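# Lay the towel flat beside the basket

## Task

Get the towel lying flat on the table as a single layer. It must stay at least one finger's width inside the table edge, two finger widths away from the basket rim, and more than a hand's width from either arm's column. The basket must end upright with its entire base on the table, no more than three finger widths from its starting spot, and turned roughly as it was. Release everything and move the grippers away at the end. Anything held in place only by the robot does not count.

## Robot and tools

Robot: two arms, left_arm and right_arm, each with a six-joint arm and a two-finger parallel gripper. Their names are just labels, not image sides. In the shared scene frame the origin sits on the tabletop midway between the arms. +x runs out over the table, +z is up, and left_arm is on the +y side. Arm bases (root links): left_arm at (+0.023, +0.298, 0) m with quat_wxyz (+0.996, 0, 0, -0.090); right_arm at (-0.023, -0.332, 0) m with quat_wxyz (+0.999, 0, 0, +0.048).

Gripper frame: the fingers extend along the gripper's +z axis and close along its y axis. The reported end_effector_position is the point between the pads, about 1 cm short of the tips. Joint ranges in rad, base to hand: waist -2.618..3.054, shoulder 0..3.142, elbow 0..3.142, wrist pitch -1.571..1.571, wrist yaw -1.571..1.571, wrist roll -2.094..2.094. The elbows cannot fully straighten.

Row format: every row has 14 numbers in [-1, 1], covering both arms even if one is idle. The order is left_arm dx, dy, dz, rx, ry, rz, opening, then the same seven for right_arm. dx..rz are an offset, not a pose. They are expressed in that gripper's own axes and measured from its pose at the start of the action. Every row counts from that same start pose, not from the row before. A value of 1.0 equals 0.6 m of translation or 180 degrees of rotation. rx, ry, rz form a single rotation vector. Opening is absolute: +1 is fully open (0.093 m) and -1 is closed. A row may carry 12 extra numbers from 0 to 1. These scale joint stiffness, left_arm's 6 joints then right_arm's 6, and each stays in effect until you change it.

execute_actions(actions): a list of up to 15 actions, run in order. Each action is a table of up to 15 rows, one row per 1/30 s step. If the table is shorter than 15 rows, its final row is held for the remaining steps. An empty list returns only state and images. The first action's offsets are measured from the last pose a result reported.

move(target, speed, blocking): target is one 14-number row, with offsets from the pose in the most recent result. Each gripper travels a straight line, and both paths finish together, taking 0.5 to 10 s. A move that would take longer is cut off at 10 s before reaching its target. speed is in m/s, from 0.002 to 0.5, default 0.25. Rotation is capped at twice that value in rad/s. The opening is sent when the move starts. Paths do not avoid obstacles or the other arm. Grippers lag, drift, and can exceed speed, especially with a nearly straight arm. Faster contact hits harder, and a target set deeper past contact presses harder. With blocking=false you get a result after 0.5 s while the arm keeps moving. Until a result shows the move has ended, other moves and execute_actions are refused; use wait or stop first. The extra "move:" line gives the ending: done, off_target, moving, held or fault. If only one arm is named, the other finished normally. held means a check stopped that arm's final step. limits=paced means the pose was clipped. limits=held means some steps were blocked along the way, and the arm may then surge faster than speed. Each gripper's remaining distance to its pose is also reported.

wait(seconds 0..10): lets time pass while the arms hold their last commands. It returns early if a running move ends. stop(): brakes a running move; braking needs room, and the fingers continue. zoom_image(camera, region [x0,y0,x1,y1]): magnifies up to 504x504 pixels of the latest image from cam_head_left, cam_head_right, cam_high, cam_left_wrist or cam_right_wrist (all 504x504, origin top-left). read_manual(section="licences") returns only licence text. finished_scene(scene): ends the current scene (give its number) permanently, so call it only once the goal holds steadily.

Motion control: each control step, the commanded pose is clipped to within 70 mm and 16 degrees of the measured pose. Damped IK then drives the joints, favouring position over orientation. A distant target therefore needs several actions, and the arm stops at its last clipped pose. Joint friction can leave the hand up to about 31 mm short, and a smaller command may not move it at all. Printed positions can be off, more so at long reach. "Hand target" lines show the pose each arm is currently being driven toward. "pose unreachable" means a clearance check altered or blocked that arm's command. Step readings list positions at some steps, and HELD plus an arm label marks steps where that arm was held back. To keep an arm still, send the offset back to its desired pose in the first call of a reply and zeros afterwards, always with its intended opening. The simulation keeps running between replies, and arms hold their last command.

Gripping: grip_measured is the motor position on the same -1..+1 scale. The pads meet near -0.94, and each millimetre of object width adds about 0.0208. Each gripper has a fixed bias of up to ±0.02. Commanding below the object's width reading squeezes harder, up to roughly 50-62 N per pad; parts thinner than about 5 mm, such as cloth, get less force. Keep sending the closing value to keep holding. The final number in Joint positions is the opening in metres, floored at zero.

Avoid: knocking anything off the table (an outright failure), letting the arms collide or press on each other, dropping or slipping the towel, slamming, and hard pushes. Something may briefly tug on a held part. Holding loads heats motors: MOTOR HOT appears at 75 °C, a 10 s stop at 90 °C, and at 100 °C the arm goes limp and falls. These are reported as OVER-TEMPERATURE FAULT. Release the towel and pull the grippers away before finishing.

Each tool is called as name(argument=value, ...), one argument or row to a line, values as JSON.

## Session

execute_actions(
  actions=[],
)

Scene clock: 0.00 s.
left_arm: end_effector_position=(+0.2987, +0.2959, +0.3550) grip_measured=+0.984 end_effector_quat_wxyz=(+0.374, -0.443, +0.594, -0.558) | right_arm: end_effector_position=(+0.4389, -0.4829, +0.2348) grip_measured=+0.995 end_effector_quat_wxyz=(+0.649, +0.644, +0.401, +0.053)
Joint positions: left_arm=[ 0.611  0.721  0.861 -0.275  0.765 -1.527  0.092] | right_arm=[-0.143  1.718  1.084  0.398  0.871  1.279  0.093]
Joint velocities: left_arm=[-0.002  0.017 -0.012 -0.007 -0.022 -0.037  0.   ] | right_arm=[ 0.002 -0.007 -0.012 -0.022  0.066 -0.007  0.   ]
Motor temperatures (°C, as the motors report them): left_arm=[21 23 23 20 20 21] | right_arm=[23 23 22 20 22 23]
Hand target (left_arm): +0.299, +0.296, +0.355; +0.374, -0.443, +0.594, -0.558
Hand target (right_arm): +0.439, -0.483, +0.235; +0.649, +0.644, +0.401, +0.053
Joint stiffness scale: left_arm=[1. 1. 1. 1. 1. 1.] | right_arm=[1. 1. 1. 1. 1. 1.]

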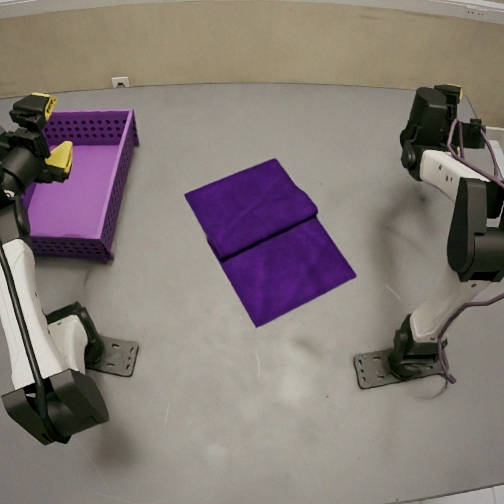

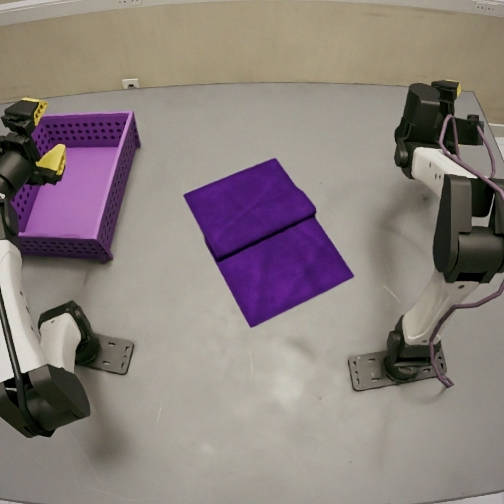

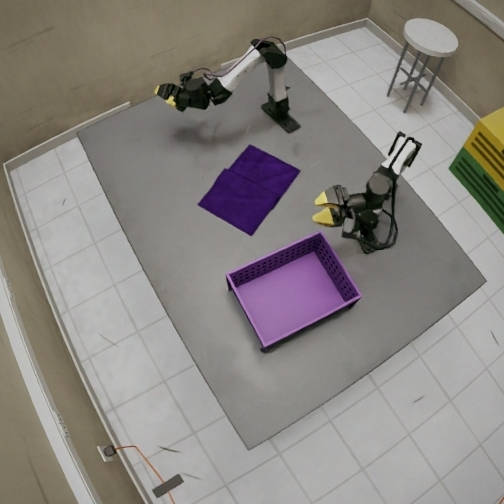

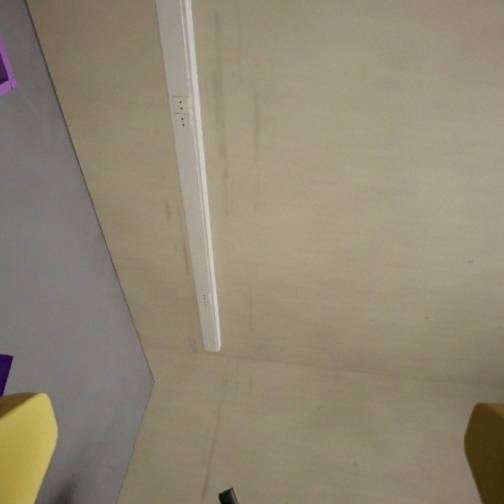

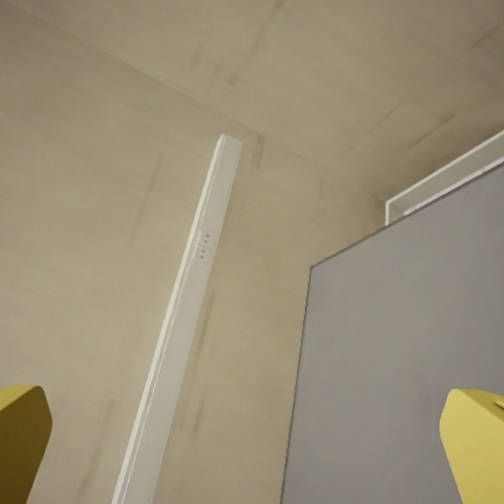

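zoom_image(
  camera="cam_head_left",
  region=[170,140,370,340],
)

zoom_image(
  camera="cam_high",
  region=[185,130,315,250],
)

Region (170, 140, 370, 340) of cam_head_left's 504x504 image, scaled by 2.520, with more detail than that image has.

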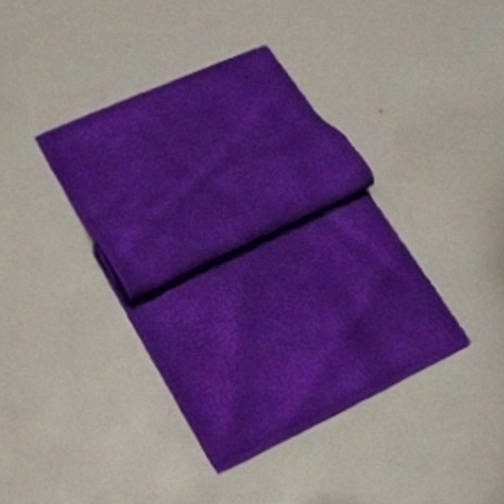

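Region (185, 130, 315, 250) of cam_high's 504x504 image, scaled by 3.877, with more detail than that image has; it fills the top 465 rows of this view, and the rest is white.

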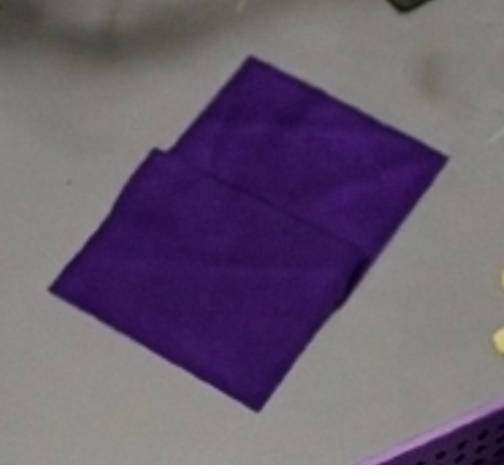

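move(
  target=[0.391,0.378,0.359,-0.327,0.02,0.369,1,0.115,-0.31,-0.657,-0.234,0.453,-0.541,1],
  speed=0.35,
)

Scene clock: 8.03 s.
left_arm: end_effector_position=(+0.3977, +0.0032, +0.1168) grip_measured=+0.984 end_effector_quat_wxyz=(+0.342, -0.162, +0.923, +0.063) | right_arm: end_effector_position=(+0.1706, -0.1716, +0.0947) grip_measured=+0.995 end_effector_quat_wxyz=(+0.257, -0.224, +0.939, +0.052)
Joint positions: left_arm=[-0.705  2.121  1.791 -0.968 -0.665 -1.139  0.092] | right_arm=[ 0.723  1.036  0.654 -0.69   0.192  0.301  0.093]
Joint velocities: left_arm=[ 0.002  0.007  0.002  0.037 -0.007  0.007  0.001] | right_arm=[ 0.002 -0.007 -0.002 -0.066 -0.022  0.022 -0.   ]
Motor temperatures (°C, as the motors report them): left_arm=[21 24 25 22 20 21] | right_arm=[23 25 24 23 22 23]
Hand target (left_arm): +0.397, +0.000, +0.119; +0.347, -0.160, +0.922, +0.065
Hand target (right_arm): +0.168, -0.170, +0.095; +0.248, -0.233, +0.939, +0.050
Off the commanded pose (left_arm): 0.005 m, 1 deg.
Off the commanded pose (right_arm): 0.013 m, 2 deg.
Joint stiffness scale: left_arm=[1. 1. 1. 1. 1. 1.] | right_arm=[1. 1. 1. 1. 1. 1.]
move: off_target (right_arm)

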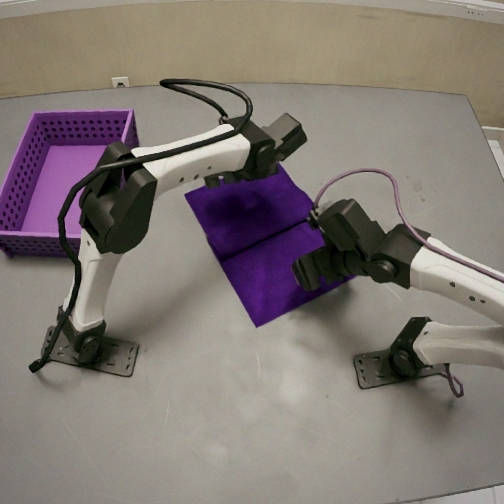

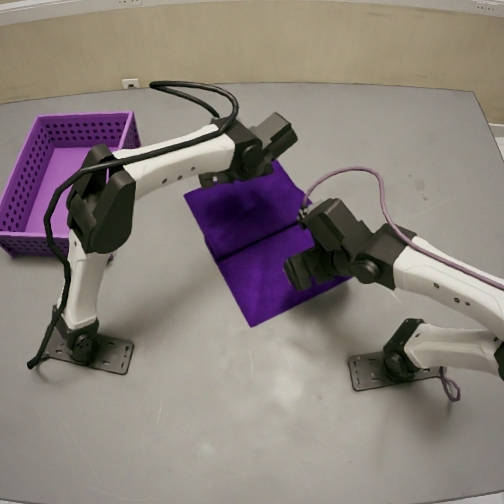

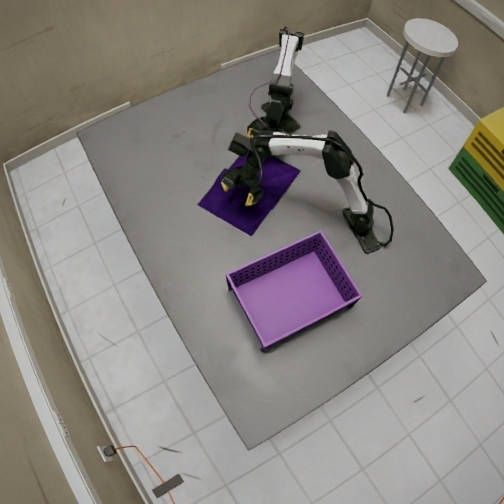

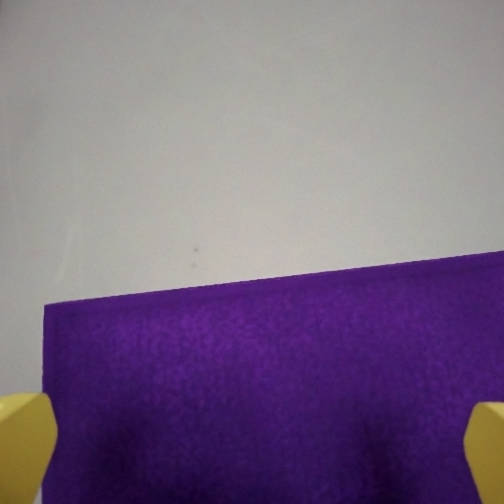

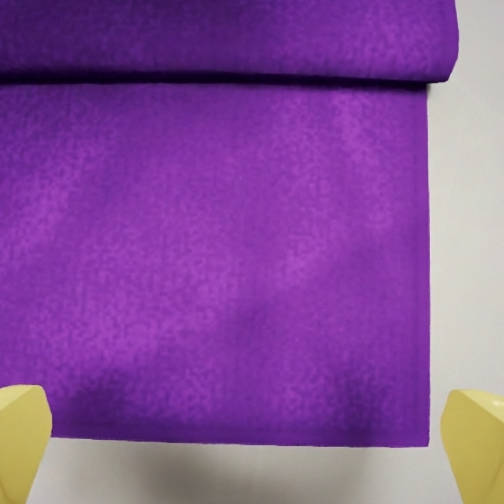

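move(
  target=[0.074,-0.033,0.166,0,0,0,1,0.071,0.067,0.123,0,0,0,1],
  speed=0.1,
)

move(
  target=[0.011,0,0.013,0,0,0,1,0.008,0,0.014,0,0,0,1],
  speed=0.03,
)

move(
  target=[-0.068,0.008,0.074,0,0,0,1,0.008,0,0.014,0,0,0,1],
  speed=0.05,
)

Scene clock: 10.63 s.
left_arm: end_effector_position=(+0.4310, -0.0098, +0.0211) grip_measured=+0.984 end_effector_quat_wxyz=(+0.348, -0.164, +0.921, +0.058) | right_arm: end_effector_position=(+0.1590, -0.1324, +0.0193) grip_measured=+0.995 end_effector_quat_wxyz=(+0.267, -0.224, +0.936, +0.059)
Joint positions: left_arm=[-0.668  2.32   1.721 -0.656 -0.659 -1.092  0.092] | right_arm=[ 0.907  1.286  0.463 -0.262  0.279  0.464  0.093]
Joint velocities: left_arm=[ 0.007  0.002 -0.032  0.066  0.022 -0.037 -0.001] | right_arm=[ 0.007 -0.022  0.012  0.095 -0.051 -0.007  0.001]
Motor temperatures (°C, as the motors report them): left_arm=[21 25 25 22 20 21] | right_arm=[23 25 25 24 23 23]
Hand target (left_arm): +0.433, -0.005, +0.012; +0.342, -0.163, +0.923, +0.063
Hand target (right_arm): +0.155, -0.137, +0.010; +0.259, -0.225, +0.938, +0.050
Off the commanded pose (left_arm): 0.011 m, 1 deg.
Off the commanded pose (right_arm): 0.013 m, 1 deg.
Joint stiffness scale: left_arm=[1. 1. 1. 1. 1. 1.] | right_arm=[1. 1. 1. 1. 1. 1.]
move: off_target (left_arm, right_arm)

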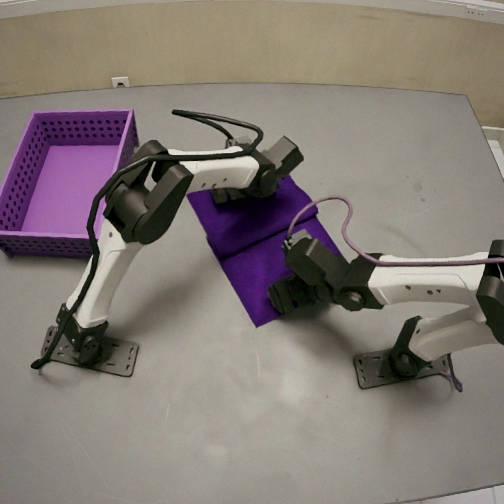

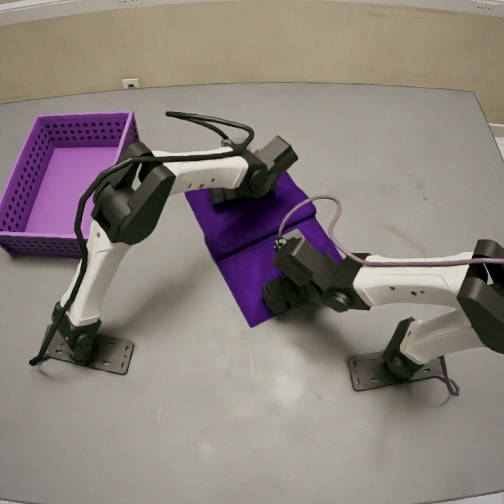

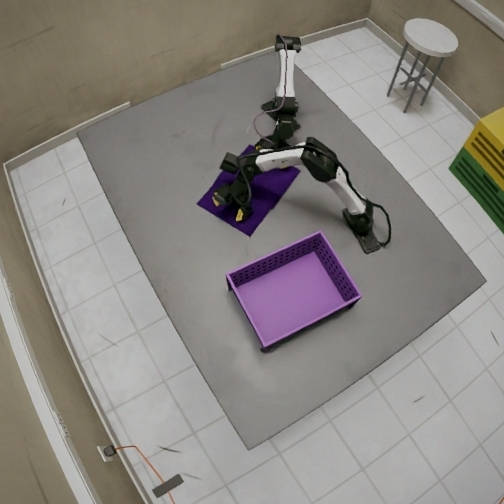

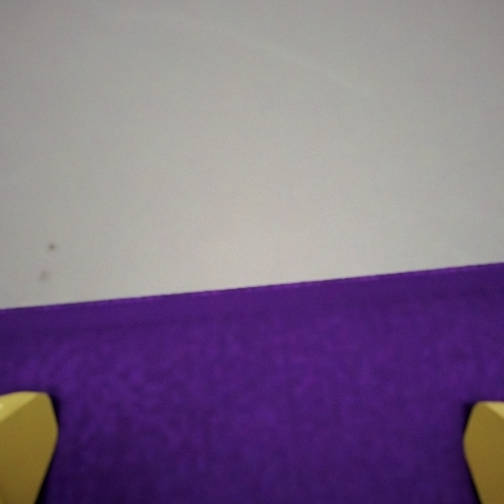

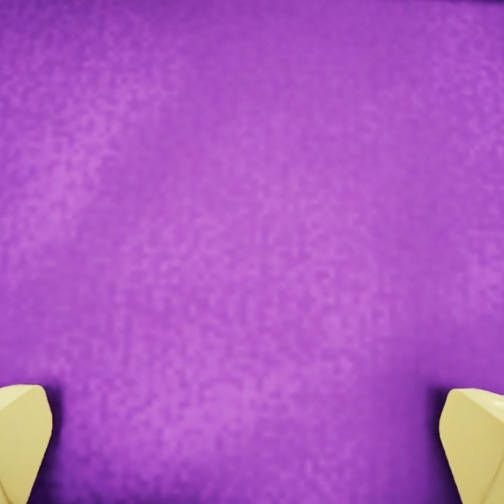

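Scene clock: 11.37 s.
left_arm: end_effector_position=(+0.4329, -0.0120, +0.0221) grip_measured=+0.984 end_effector_quat_wxyz=(+0.351, -0.166, +0.920, +0.052) | right_arm: end_effector_position=(+0.1633, -0.1258, +0.0206) grip_measured=+0.995 end_effector_quat_wxyz=(+0.277, -0.221, +0.933, +0.069)
Joint positions: left_arm=[-0.668  2.32   1.721 -0.641 -0.659 -1.092  0.092] | right_arm=[ 0.907  1.301  0.463 -0.218  0.279  0.464  0.093]
Joint velocities: left_arm=[ 0.002  0.017 -0.017 -0.022 -0.037 -0.007 -0.001] | right_arm=[ 0.017 -0.012 -0.017 -0.007  0.022 -0.007  0.   ]
Motor temperatures (°C, as the motors report them): left_arm=[21 25 25 22 20 21] | right_arm=[23 25 25 24 23 23]
Hand target (left_arm): +0.431, -0.010, +0.011; +0.347, -0.164, +0.921, +0.058
Hand target (right_arm): +0.159, -0.132, +0.010; +0.267, -0.223, +0.935, +0.059
Off the commanded pose (left_arm): 0.012 m, 1 deg.
Off the commanded pose (right_arm): 0.013 m, 2 deg.
Joint stiffness scale: left_arm=[1. 1. 1. 1. 1. 1.] | right_arm=[1. 1. 1. 1. 1. 1.]
move: off_target (left_arm, right_arm)

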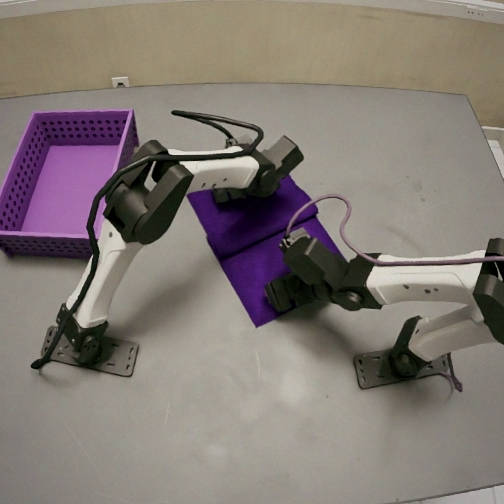

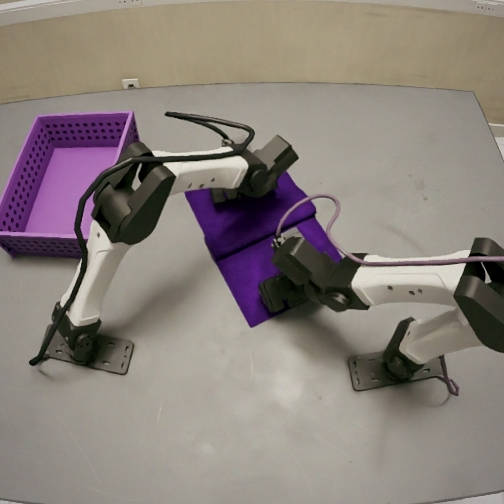

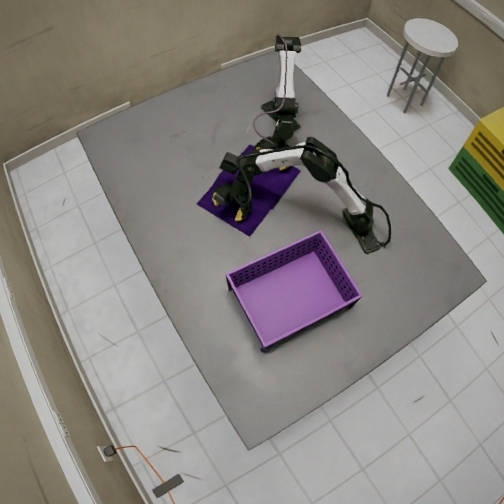

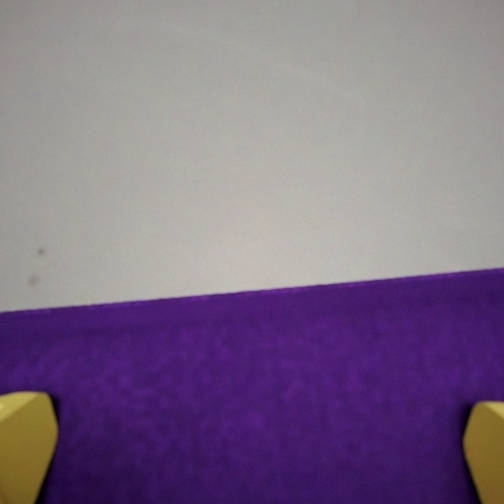

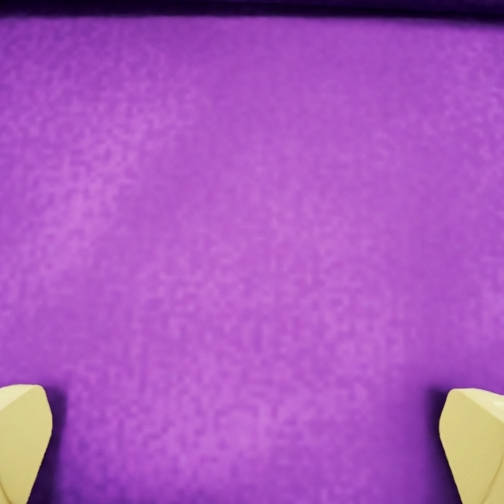

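Scene clock: 12.87 s.
left_arm: end_effector_position=(+0.4818, +0.0129, +0.0209) grip_measured=+0.984 end_effector_quat_wxyz=(+0.353, -0.166, +0.919, +0.056) | right_arm: end_effector_position=(+0.1676, -0.1190, +0.0218) grip_measured=+0.995 end_effector_quat_wxyz=(+0.288, -0.218, +0.929, +0.079)
Joint positions: left_arm=[-0.559  2.374  1.8   -0.595 -0.629 -0.965  0.092] | right_arm=[ 0.907  1.318  0.463 -0.171  0.279  0.464  0.093]
Joint velocities: left_arm=[-0.012 -0.002 -0.017 -0.095 -0.022 -0.051 -0.002] | right_arm=[-0.002  0.002 -0.017  0.022 -0.007  0.037 -0.002]
Motor temperatures (°C, as the motors report them): left_arm=[21 26 25 22 20 21] | right_arm=[23 25 25 24 23 23]
Hand target (left_arm): +0.487, +0.012, +0.015; +0.351, -0.166, +0.920, +0.052
Hand target (right_arm): +0.164, -0.126, +0.011; +0.277, -0.221, +0.933, +0.069
Off the commanded pose (left_arm): 0.008 m, 1 deg.
Off the commanded pose (right_arm): 0.013 m, 2 deg.
Joint stiffness scale: left_arm=[1. 1. 1. 1. 1. 1.] | right_arm=[1. 1. 1. 1. 1. 1.]
move: off_target (right_arm)

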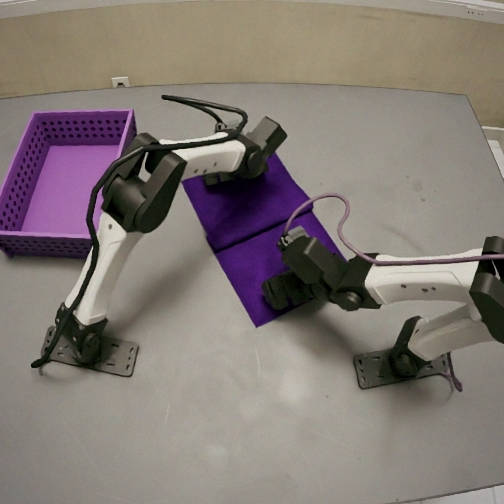

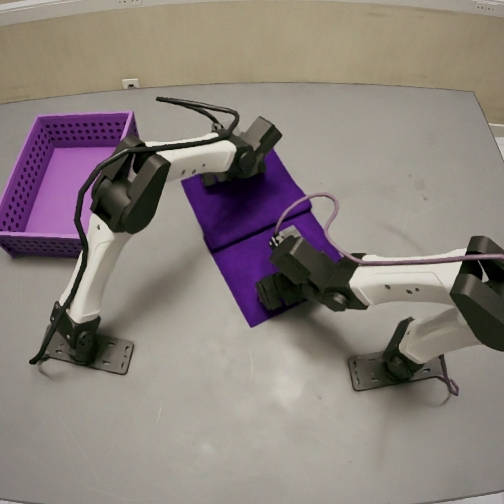

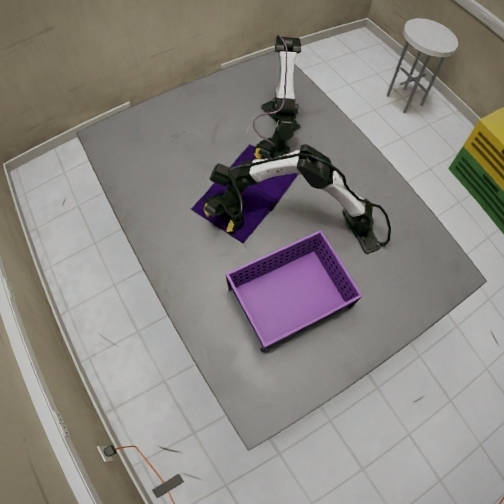

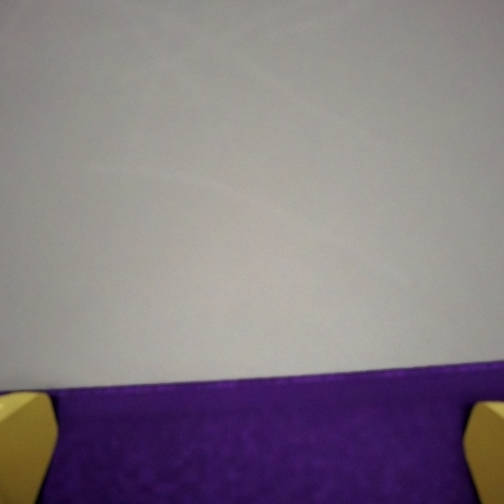

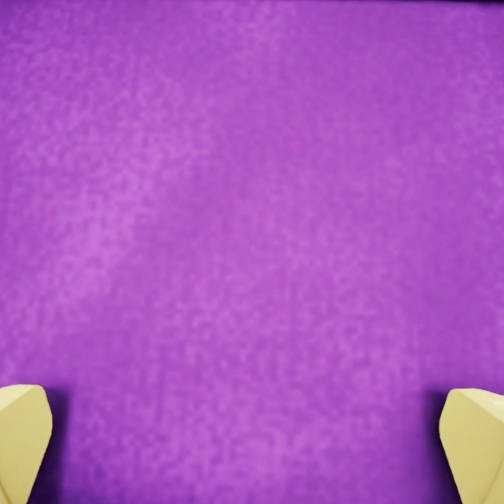

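execute_actions(
  actions=[
    [[-0.02,0,-0.024,0,0,0,1,0.018,-0.006,0.008,0,0.01,0,1]],
    [[0.045,-0.01,-0.045,0,0,0,1,0.018,-0.006,0.008,0,0.01,0,1]],
    [[0.033,0,0.04,0.01,0,0,1,0.018,-0.006,0.008,0,0.01,0,1]],
    [[-0.02,0.01,0.055,0.005,0.005,0,1,0.018,-0.006,0.008,0,0.01,0,1]],
    [[-0.02,0.01,0.055,0.005,0.005,0,1,0.018,-0.006,0.008,0,0.01,0,1]],
    [[-0.02,0.01,0.055,0.005,0.005,0,1,0.018,-0.006,0.008,0,0.01,0,1]],
  ],
)

Scene clock: 16.57 s.
left_arm: end_effector_position=(+0.5368, +0.0468, +0.0225) grip_measured=+0.984 end_effector_quat_wxyz=(+0.396, -0.168, +0.902, +0.037) | right_arm: end_effector_position=(+0.1616, -0.1137, +0.0195) grip_measured=+0.995 end_effector_quat_wxyz=(+0.267, -0.222, +0.932, +0.103)
Joint positions: left_arm=[-0.443  2.389  1.763 -0.361 -0.609 -0.804  0.092] | right_arm=[ 0.895  1.318  0.463 -0.169  0.21   0.464  0.093]
Joint velocities: left_arm=[ 0.002  0.007 -0.007  0.037  0.007 -0.022 -0.   ] | right_arm=[ 0.017 -0.007 -0.027 -0.037  0.007  0.125 -0.002]
Motor temperatures (°C, as the motors report them): left_arm=[21 27 26 22 20 21] | right_arm=[23 25 25 25 23 23]
Hand target (left_arm): +0.536, +0.043, +0.007; +0.382, -0.160, +0.910, +0.032
Hand target (right_arm): +0.159, -0.121, +0.010; +0.256, -0.222, +0.936, +0.095
Off the commanded pose (left_arm): 0.016 m, 2 deg.
Off the commanded pose (right_arm): 0.012 m, 2 deg.
Joint stiffness scale: left_arm=[1. 1. 1. 1. 1. 1.] | right_arm=[1. 1. 1. 1. 1. 1.]
Step readings (end_effector_position; steps 1 to 15: 1st action; 16 to 30: 2nd action; 31 to 45: 3rd action; 46 to 60: 4th action; 61 to 75: 5th action; 76 to 90: 6th action):
0: left_arm (+0.4818, +0.0129, +0.0208) | right_arm (+0.1677, -0.1188, +0.0219)
1: left_arm (+0.4815, +0.0131, +0.0215) | right_arm (+0.1676, -0.1188, +0.0218)
2: left_arm (+0.4809, +0.0136, +0.0222) | right_arm (+0.1676, -0.1187, +0.0218)
4: left_arm (+0.4801, +0.0144, +0.0241) | right_arm (+0.1674, -0.1186, +0.0216)
8: left_arm (+0.4795, +0.0150, +0.0269) | right_arm (+0.1671, -0.1183, +0.0215)
15: left_arm (+0.4784, +0.0159, +0.0264) | right_arm (+0.1669, -0.1181, +0.0215)
16: left_arm (+0.4763, +0.0151, +0.0266) | right_arm (+0.1667, -0.1180, +0.0214)
17: left_arm (+0.4719, +0.0143, +0.0261) | right_arm (+0.1666, -0.1179, +0.0213)
19: left_arm (+0.4609, +0.0064, +0.0251) | right_arm (+0.1665, -0.1178, +0.0212)
23: left_arm (+0.4463, -0.0101, +0.0242) | right_arm (+0.1662, -0.1176, +0.0211)
30: left_arm (+0.4450, -0.0100, +0.0240) | right_arm (+0.1660, -0.1174, +0.0210)
31: left_arm (+0.4454, -0.0104, +0.0215) | right_arm (+0.1658, -0.1172, +0.0209)
32: left_arm (+0.4456, -0.0107, +0.0186) | right_arm (+0.1658, -0.1172, +0.0209)
34: left_arm (+0.4477, -0.0110, +0.0185) | right_arm (+0.1656, -0.1171, +0.0208)
38: left_arm (+0.4499, -0.0112, +0.0185) | right_arm (+0.1652, -0.1167, +0.0207)
45: left_arm (+0.4512, -0.0116, +0.0188) | right_arm (+0.1650, -0.1165, +0.0206)
46: left_arm (+0.4535, -0.0107, +0.0193) | right_arm (+0.1649, -0.1164, +0.0205)
47: left_arm (+0.4570, -0.0098, +0.0200) | right_arm (+0.1648, -0.1163, +0.0205)
49: left_arm (+0.4660, -0.0043, +0.0211) | right_arm (+0.1646, -0.1162, +0.0204)
53: left_arm (+0.4789, +0.0071, +0.0210) | right_arm (+0.1642, -0.1159, +0.0203)
60: left_arm (+0.4802, +0.0072, +0.0208) | right_arm (+0.1641, -0.1158, +0.0202)
61: left_arm (+0.4821, +0.0083, +0.0208) | right_arm (+0.1639, -0.1156, +0.0201)
62: left_arm (+0.4853, +0.0094, +0.0207) | right_arm (+0.1637, -0.1155, +0.0201)
64: left_arm (+0.4940, +0.0158, +0.0212) | right_arm (+0.1635, -0.1153, +0.0200)
68: left_arm (+0.5070, +0.0267, +0.0216) | right_arm (+0.1632, -0.1151, +0.0199)
75: left_arm (+0.5083, +0.0272, +0.0216) | right_arm (+0.1630, -0.1149, +0.0198)
76: left_arm (+0.5103, +0.0281, +0.0214) | right_arm (+0.1628, -0.1147, +0.0198)
77: left_arm (+0.5141, +0.0289, +0.0216) | right_arm (+0.1625, -0.1145, +0.0197)
79: left_arm (+0.5235, +0.0345, +0.0222) | right_arm (+0.1621, -0.1142, +0.0196)
83: left_arm (+0.5358, +0.0461, +0.0227) | right_arm (+0.1618, -0.1138, +0.0195)
90: end_effector_position above

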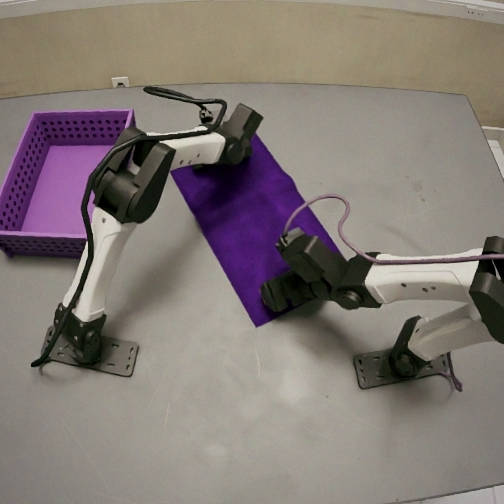

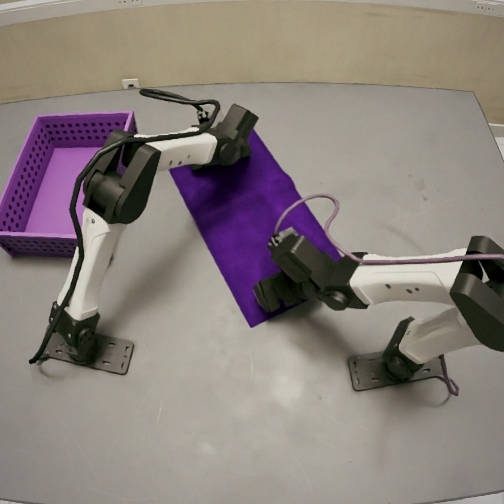

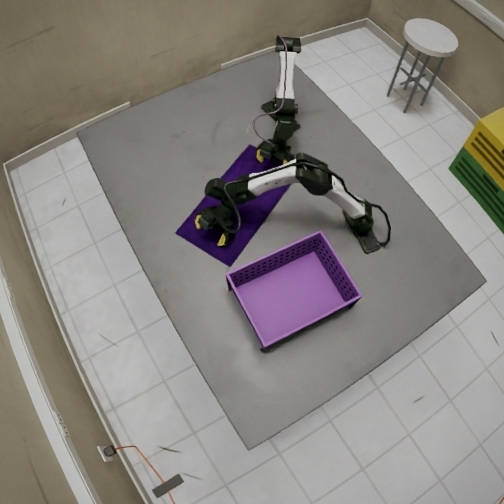

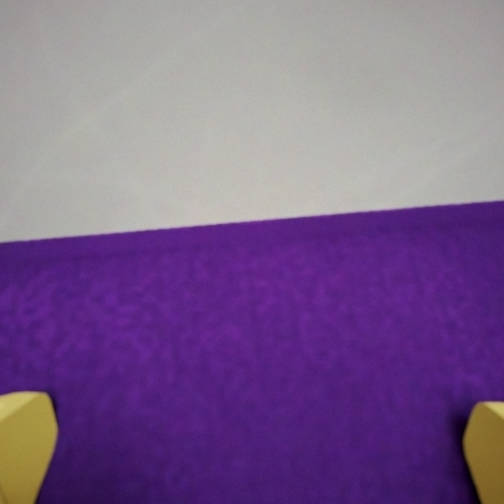

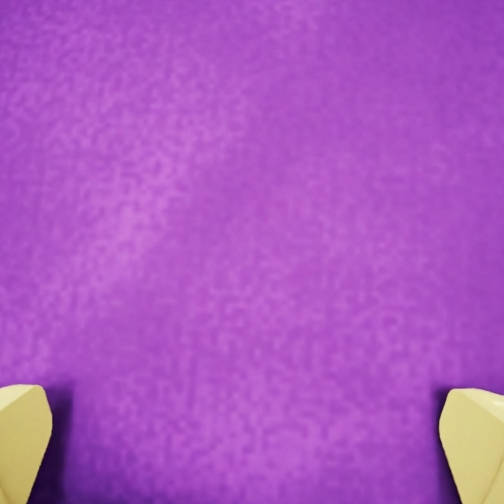

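execute_actions(
  actions=[
    [[-0.005,0,0.045,0,0.01,0,1,0.025,-0.012,0.008,0.01,0.01,0,1]],
    [[0,0,0.035,0,0.01,0,1,0.025,-0.012,0.008,0.01,0.01,0,1]],
    [[-0.05,0,-0.05,0,0,0,1,-0.03,0,-0.05,0,0,0,1]],
  ],
)

move(
  target=[-0.15,0.45,-0.5,0,0,0,1,-0.15,-0.45,-0.25,0,0,0,1],
)

zoom_image(
  camera="cam_head_left",
  region=[100,90,380,340],
)

Scene clock: 19.00 s.
left_arm: end_effector_position=(+0.5686, +0.0532, +0.0627) grip_measured=+0.984 end_effector_quat_wxyz=(+0.403, -0.179, +0.897, +0.023) | right_arm: end_effector_position=(+0.1651, -0.1157, +0.0545) grip_measured=+0.995 end_effector_quat_wxyz=(+0.281, -0.211, +0.931, +0.102)
Joint positions: left_arm=[-0.395  2.409  1.95  -0.474 -0.577 -0.774  0.092] | right_arm=[ 0.895  1.214  0.543 -0.335  0.234  0.477  0.093]
Joint velocities: left_arm=[-0.017  0.002 -0.022 -0.066 -0.037 -0.081  0.   ] | right_arm=[-0.017 -0.007 -0.012 -0.051  0.037 -0.051  0.   ]
Motor temperatures (°C, as the motors report them): left_arm=[21 28 26 22 20 21] | right_arm=[23 25 26 25 23 23]
Hand target (left_arm): +0.569, +0.054, +0.067; +0.403, -0.179, +0.897, +0.024
Hand target (right_arm): +0.164, -0.119, +0.055; +0.274, -0.212, +0.933, +0.095
Off the commanded pose (left_arm): 0.005 m, 0 deg.
Off the commanded pose (right_arm): 0.003 m, 1 deg.
Joint stiffness scale: left_arm=[1. 1. 1. 1. 1. 1.] | right_arm=[1. 1. 1. 1. 1. 1.]
Step readings (end_effector_position; steps 1 to 15: 1st action; 16 to 30: 2nd action; 31 to 45: 3rd action):
0: left_arm (+0.5368, +0.0466, +0.0224) | right_arm (+0.1615, -0.1136, +0.0195)
1: left_arm (+0.5386, +0.0464, +0.0225) | right_arm (+0.1618, -0.1138, +0.0195)
2: left_arm (+0.5431, +0.0453, +0.0227) | right_arm (+0.1621, -0.1141, +0.0196)
4: left_arm (+0.5508, +0.0463, +0.0230) | right_arm (+0.1625, -0.1145, +0.0197)
8: left_arm (+0.5574, +0.0505, +0.0237) | right_arm (+0.1630, -0.1149, +0.0198)
15: left_arm (+0.5578, +0.0506, +0.0235) | right_arm (+0.1632, -0.1151, +0.0199)
16: left_arm (+0.5592, +0.0502, +0.0238) | right_arm (+0.1635, -0.1153, +0.0199)
17: left_arm (+0.5626, +0.0490, +0.0242) | right_arm (+0.1637, -0.1155, +0.0200)
19: left_arm (+0.5681, +0.0489, +0.0244) | right_arm (+0.1642, -0.1159, +0.0201)
23: left_arm (+0.5723, +0.0507, +0.0251) | right_arm (+0.1646, -0.1162, +0.0202)
30: left_arm (+0.5724, +0.0507, +0.0250) | right_arm (+0.1648, -0.1164, +0.0203)
31: left_arm (+0.5715, +0.0512, +0.0274) | right_arm (+0.1639, -0.1176, +0.0227)
32: left_arm (+0.5694, +0.0527, +0.0294) | right_arm (+0.1632, -0.1186, +0.0283)
34: left_arm (+0.5674, +0.0539, +0.0385) | right_arm (+0.1658, -0.1146, +0.0445)
38: left_arm (+0.5696, +0.0525, +0.0593) | right_arm (+0.1695, -0.1089, +0.0598)
45: end_effector_position above

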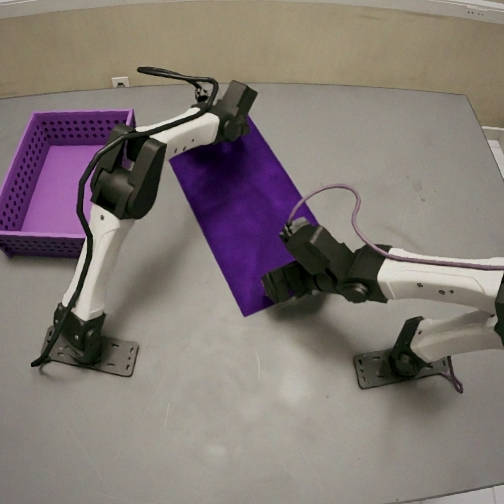

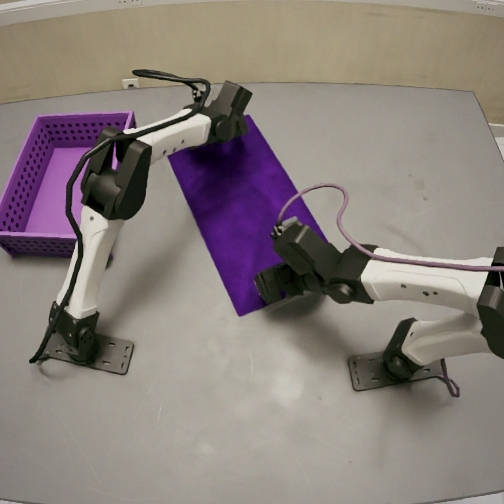

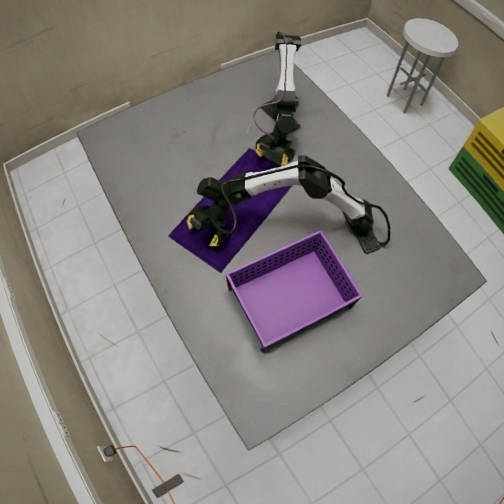

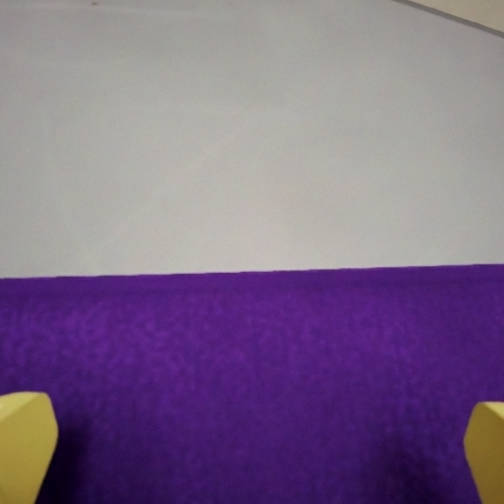

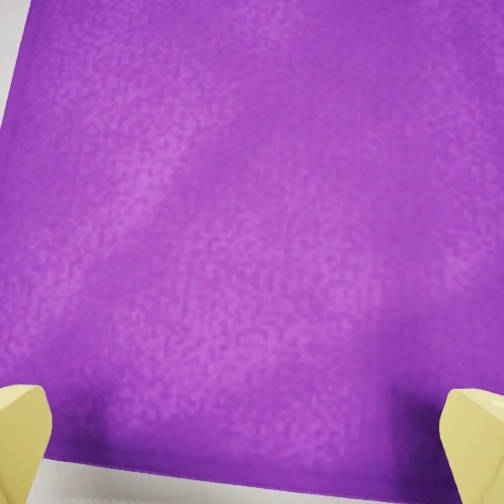

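Scene clock: 21.33 s.
left_arm: end_effector_position=(+0.3215, +0.2796, +0.2998) grip_measured=+0.984 end_effector_quat_wxyz=(+0.401, -0.181, +0.898, +0.023) | right_arm: end_effector_position=(+0.2829, -0.3650, +0.2063) grip_measured=+0.995 end_effector_quat_wxyz=(+0.279, -0.206, +0.931, +0.112)
Joint positions: left_arm=[-0.089  1.14   1.37  -1.047 -0.379 -0.515  0.092] | right_arm=[-0.465  1.367  1.29  -1.115 -0.493 -0.708  0.093]
Joint velocities: left_arm=[ 0.007  0.012  0.012 -0.051 -0.007 -0.022 -0.001] | right_arm=[-0.002  0.007  0.027  0.022 -0.007 -0.051  0.   ]
Motor temperatures (°C, as the motors report them): left_arm=[21 28 26 23 20 21] | right_arm=[23 25 26 25 23 23]
Hand target (left_arm): +0.321, +0.282, +0.303; +0.402, -0.180, +0.898, +0.023
Hand target (right_arm): +0.283, -0.366, +0.206; +0.273, -0.206, +0.932, +0.117
Off the commanded pose (left_arm): 0.006 m, 0 deg.
Off the commanded pose (right_arm): 0.008 m, 1 deg.
Joint stiffness scale: left_arm=[1. 1. 1. 1. 1. 1.] | right_arm=[1. 1. 1. 1. 1. 1.]
move: done

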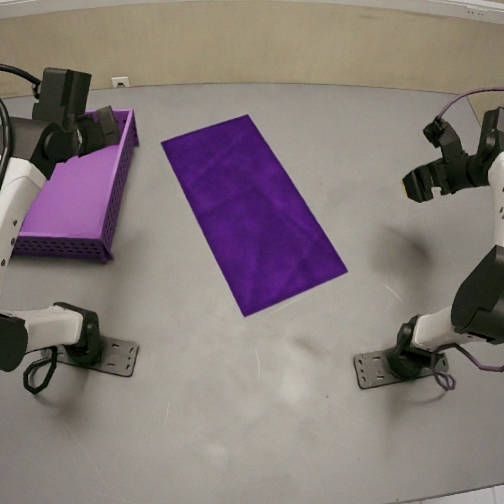

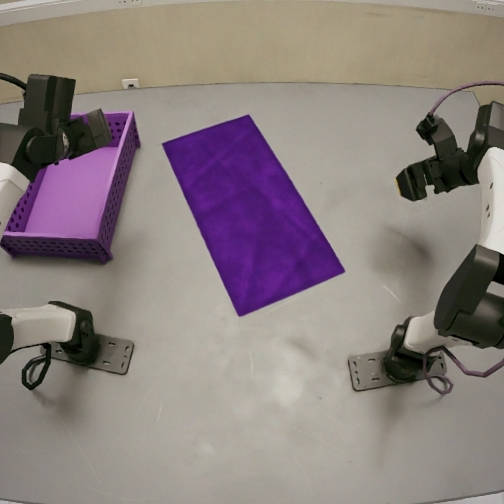

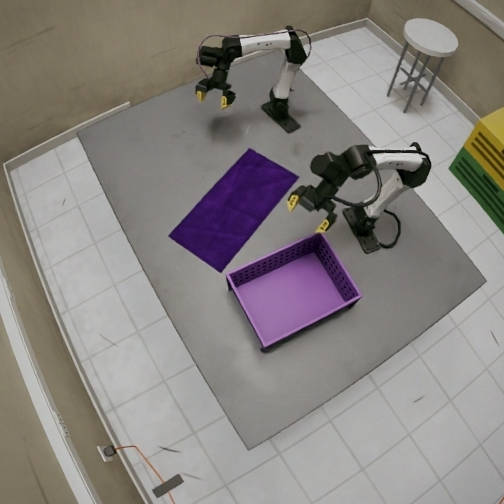

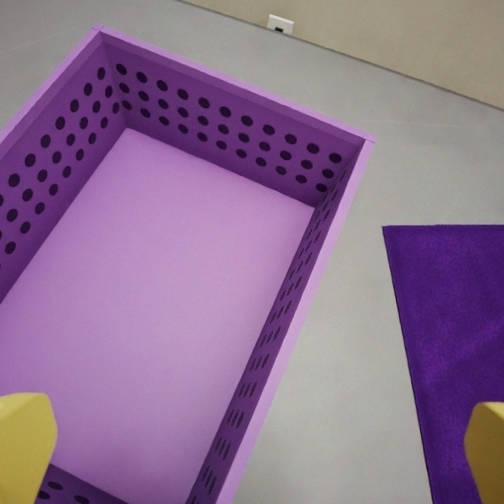

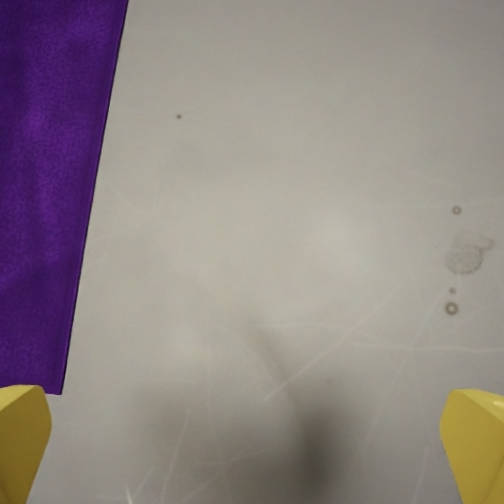

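Region (100, 90, 380, 340) of cam_head_left's 504x504 image, scaled by 1.800, with more detail than that image has; it fills the top 450 rows of this view, and the rest is white.

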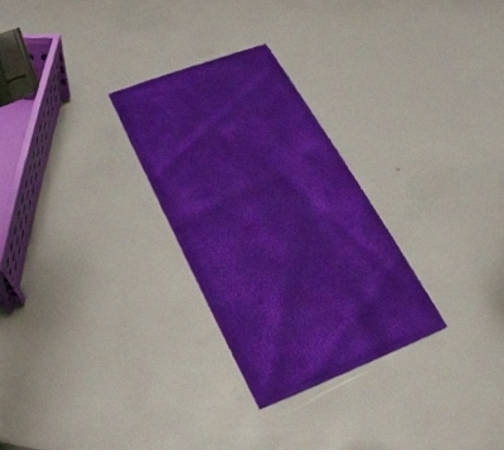

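finished_scene(
  scene=1,
)

The scene is finished: the task was done.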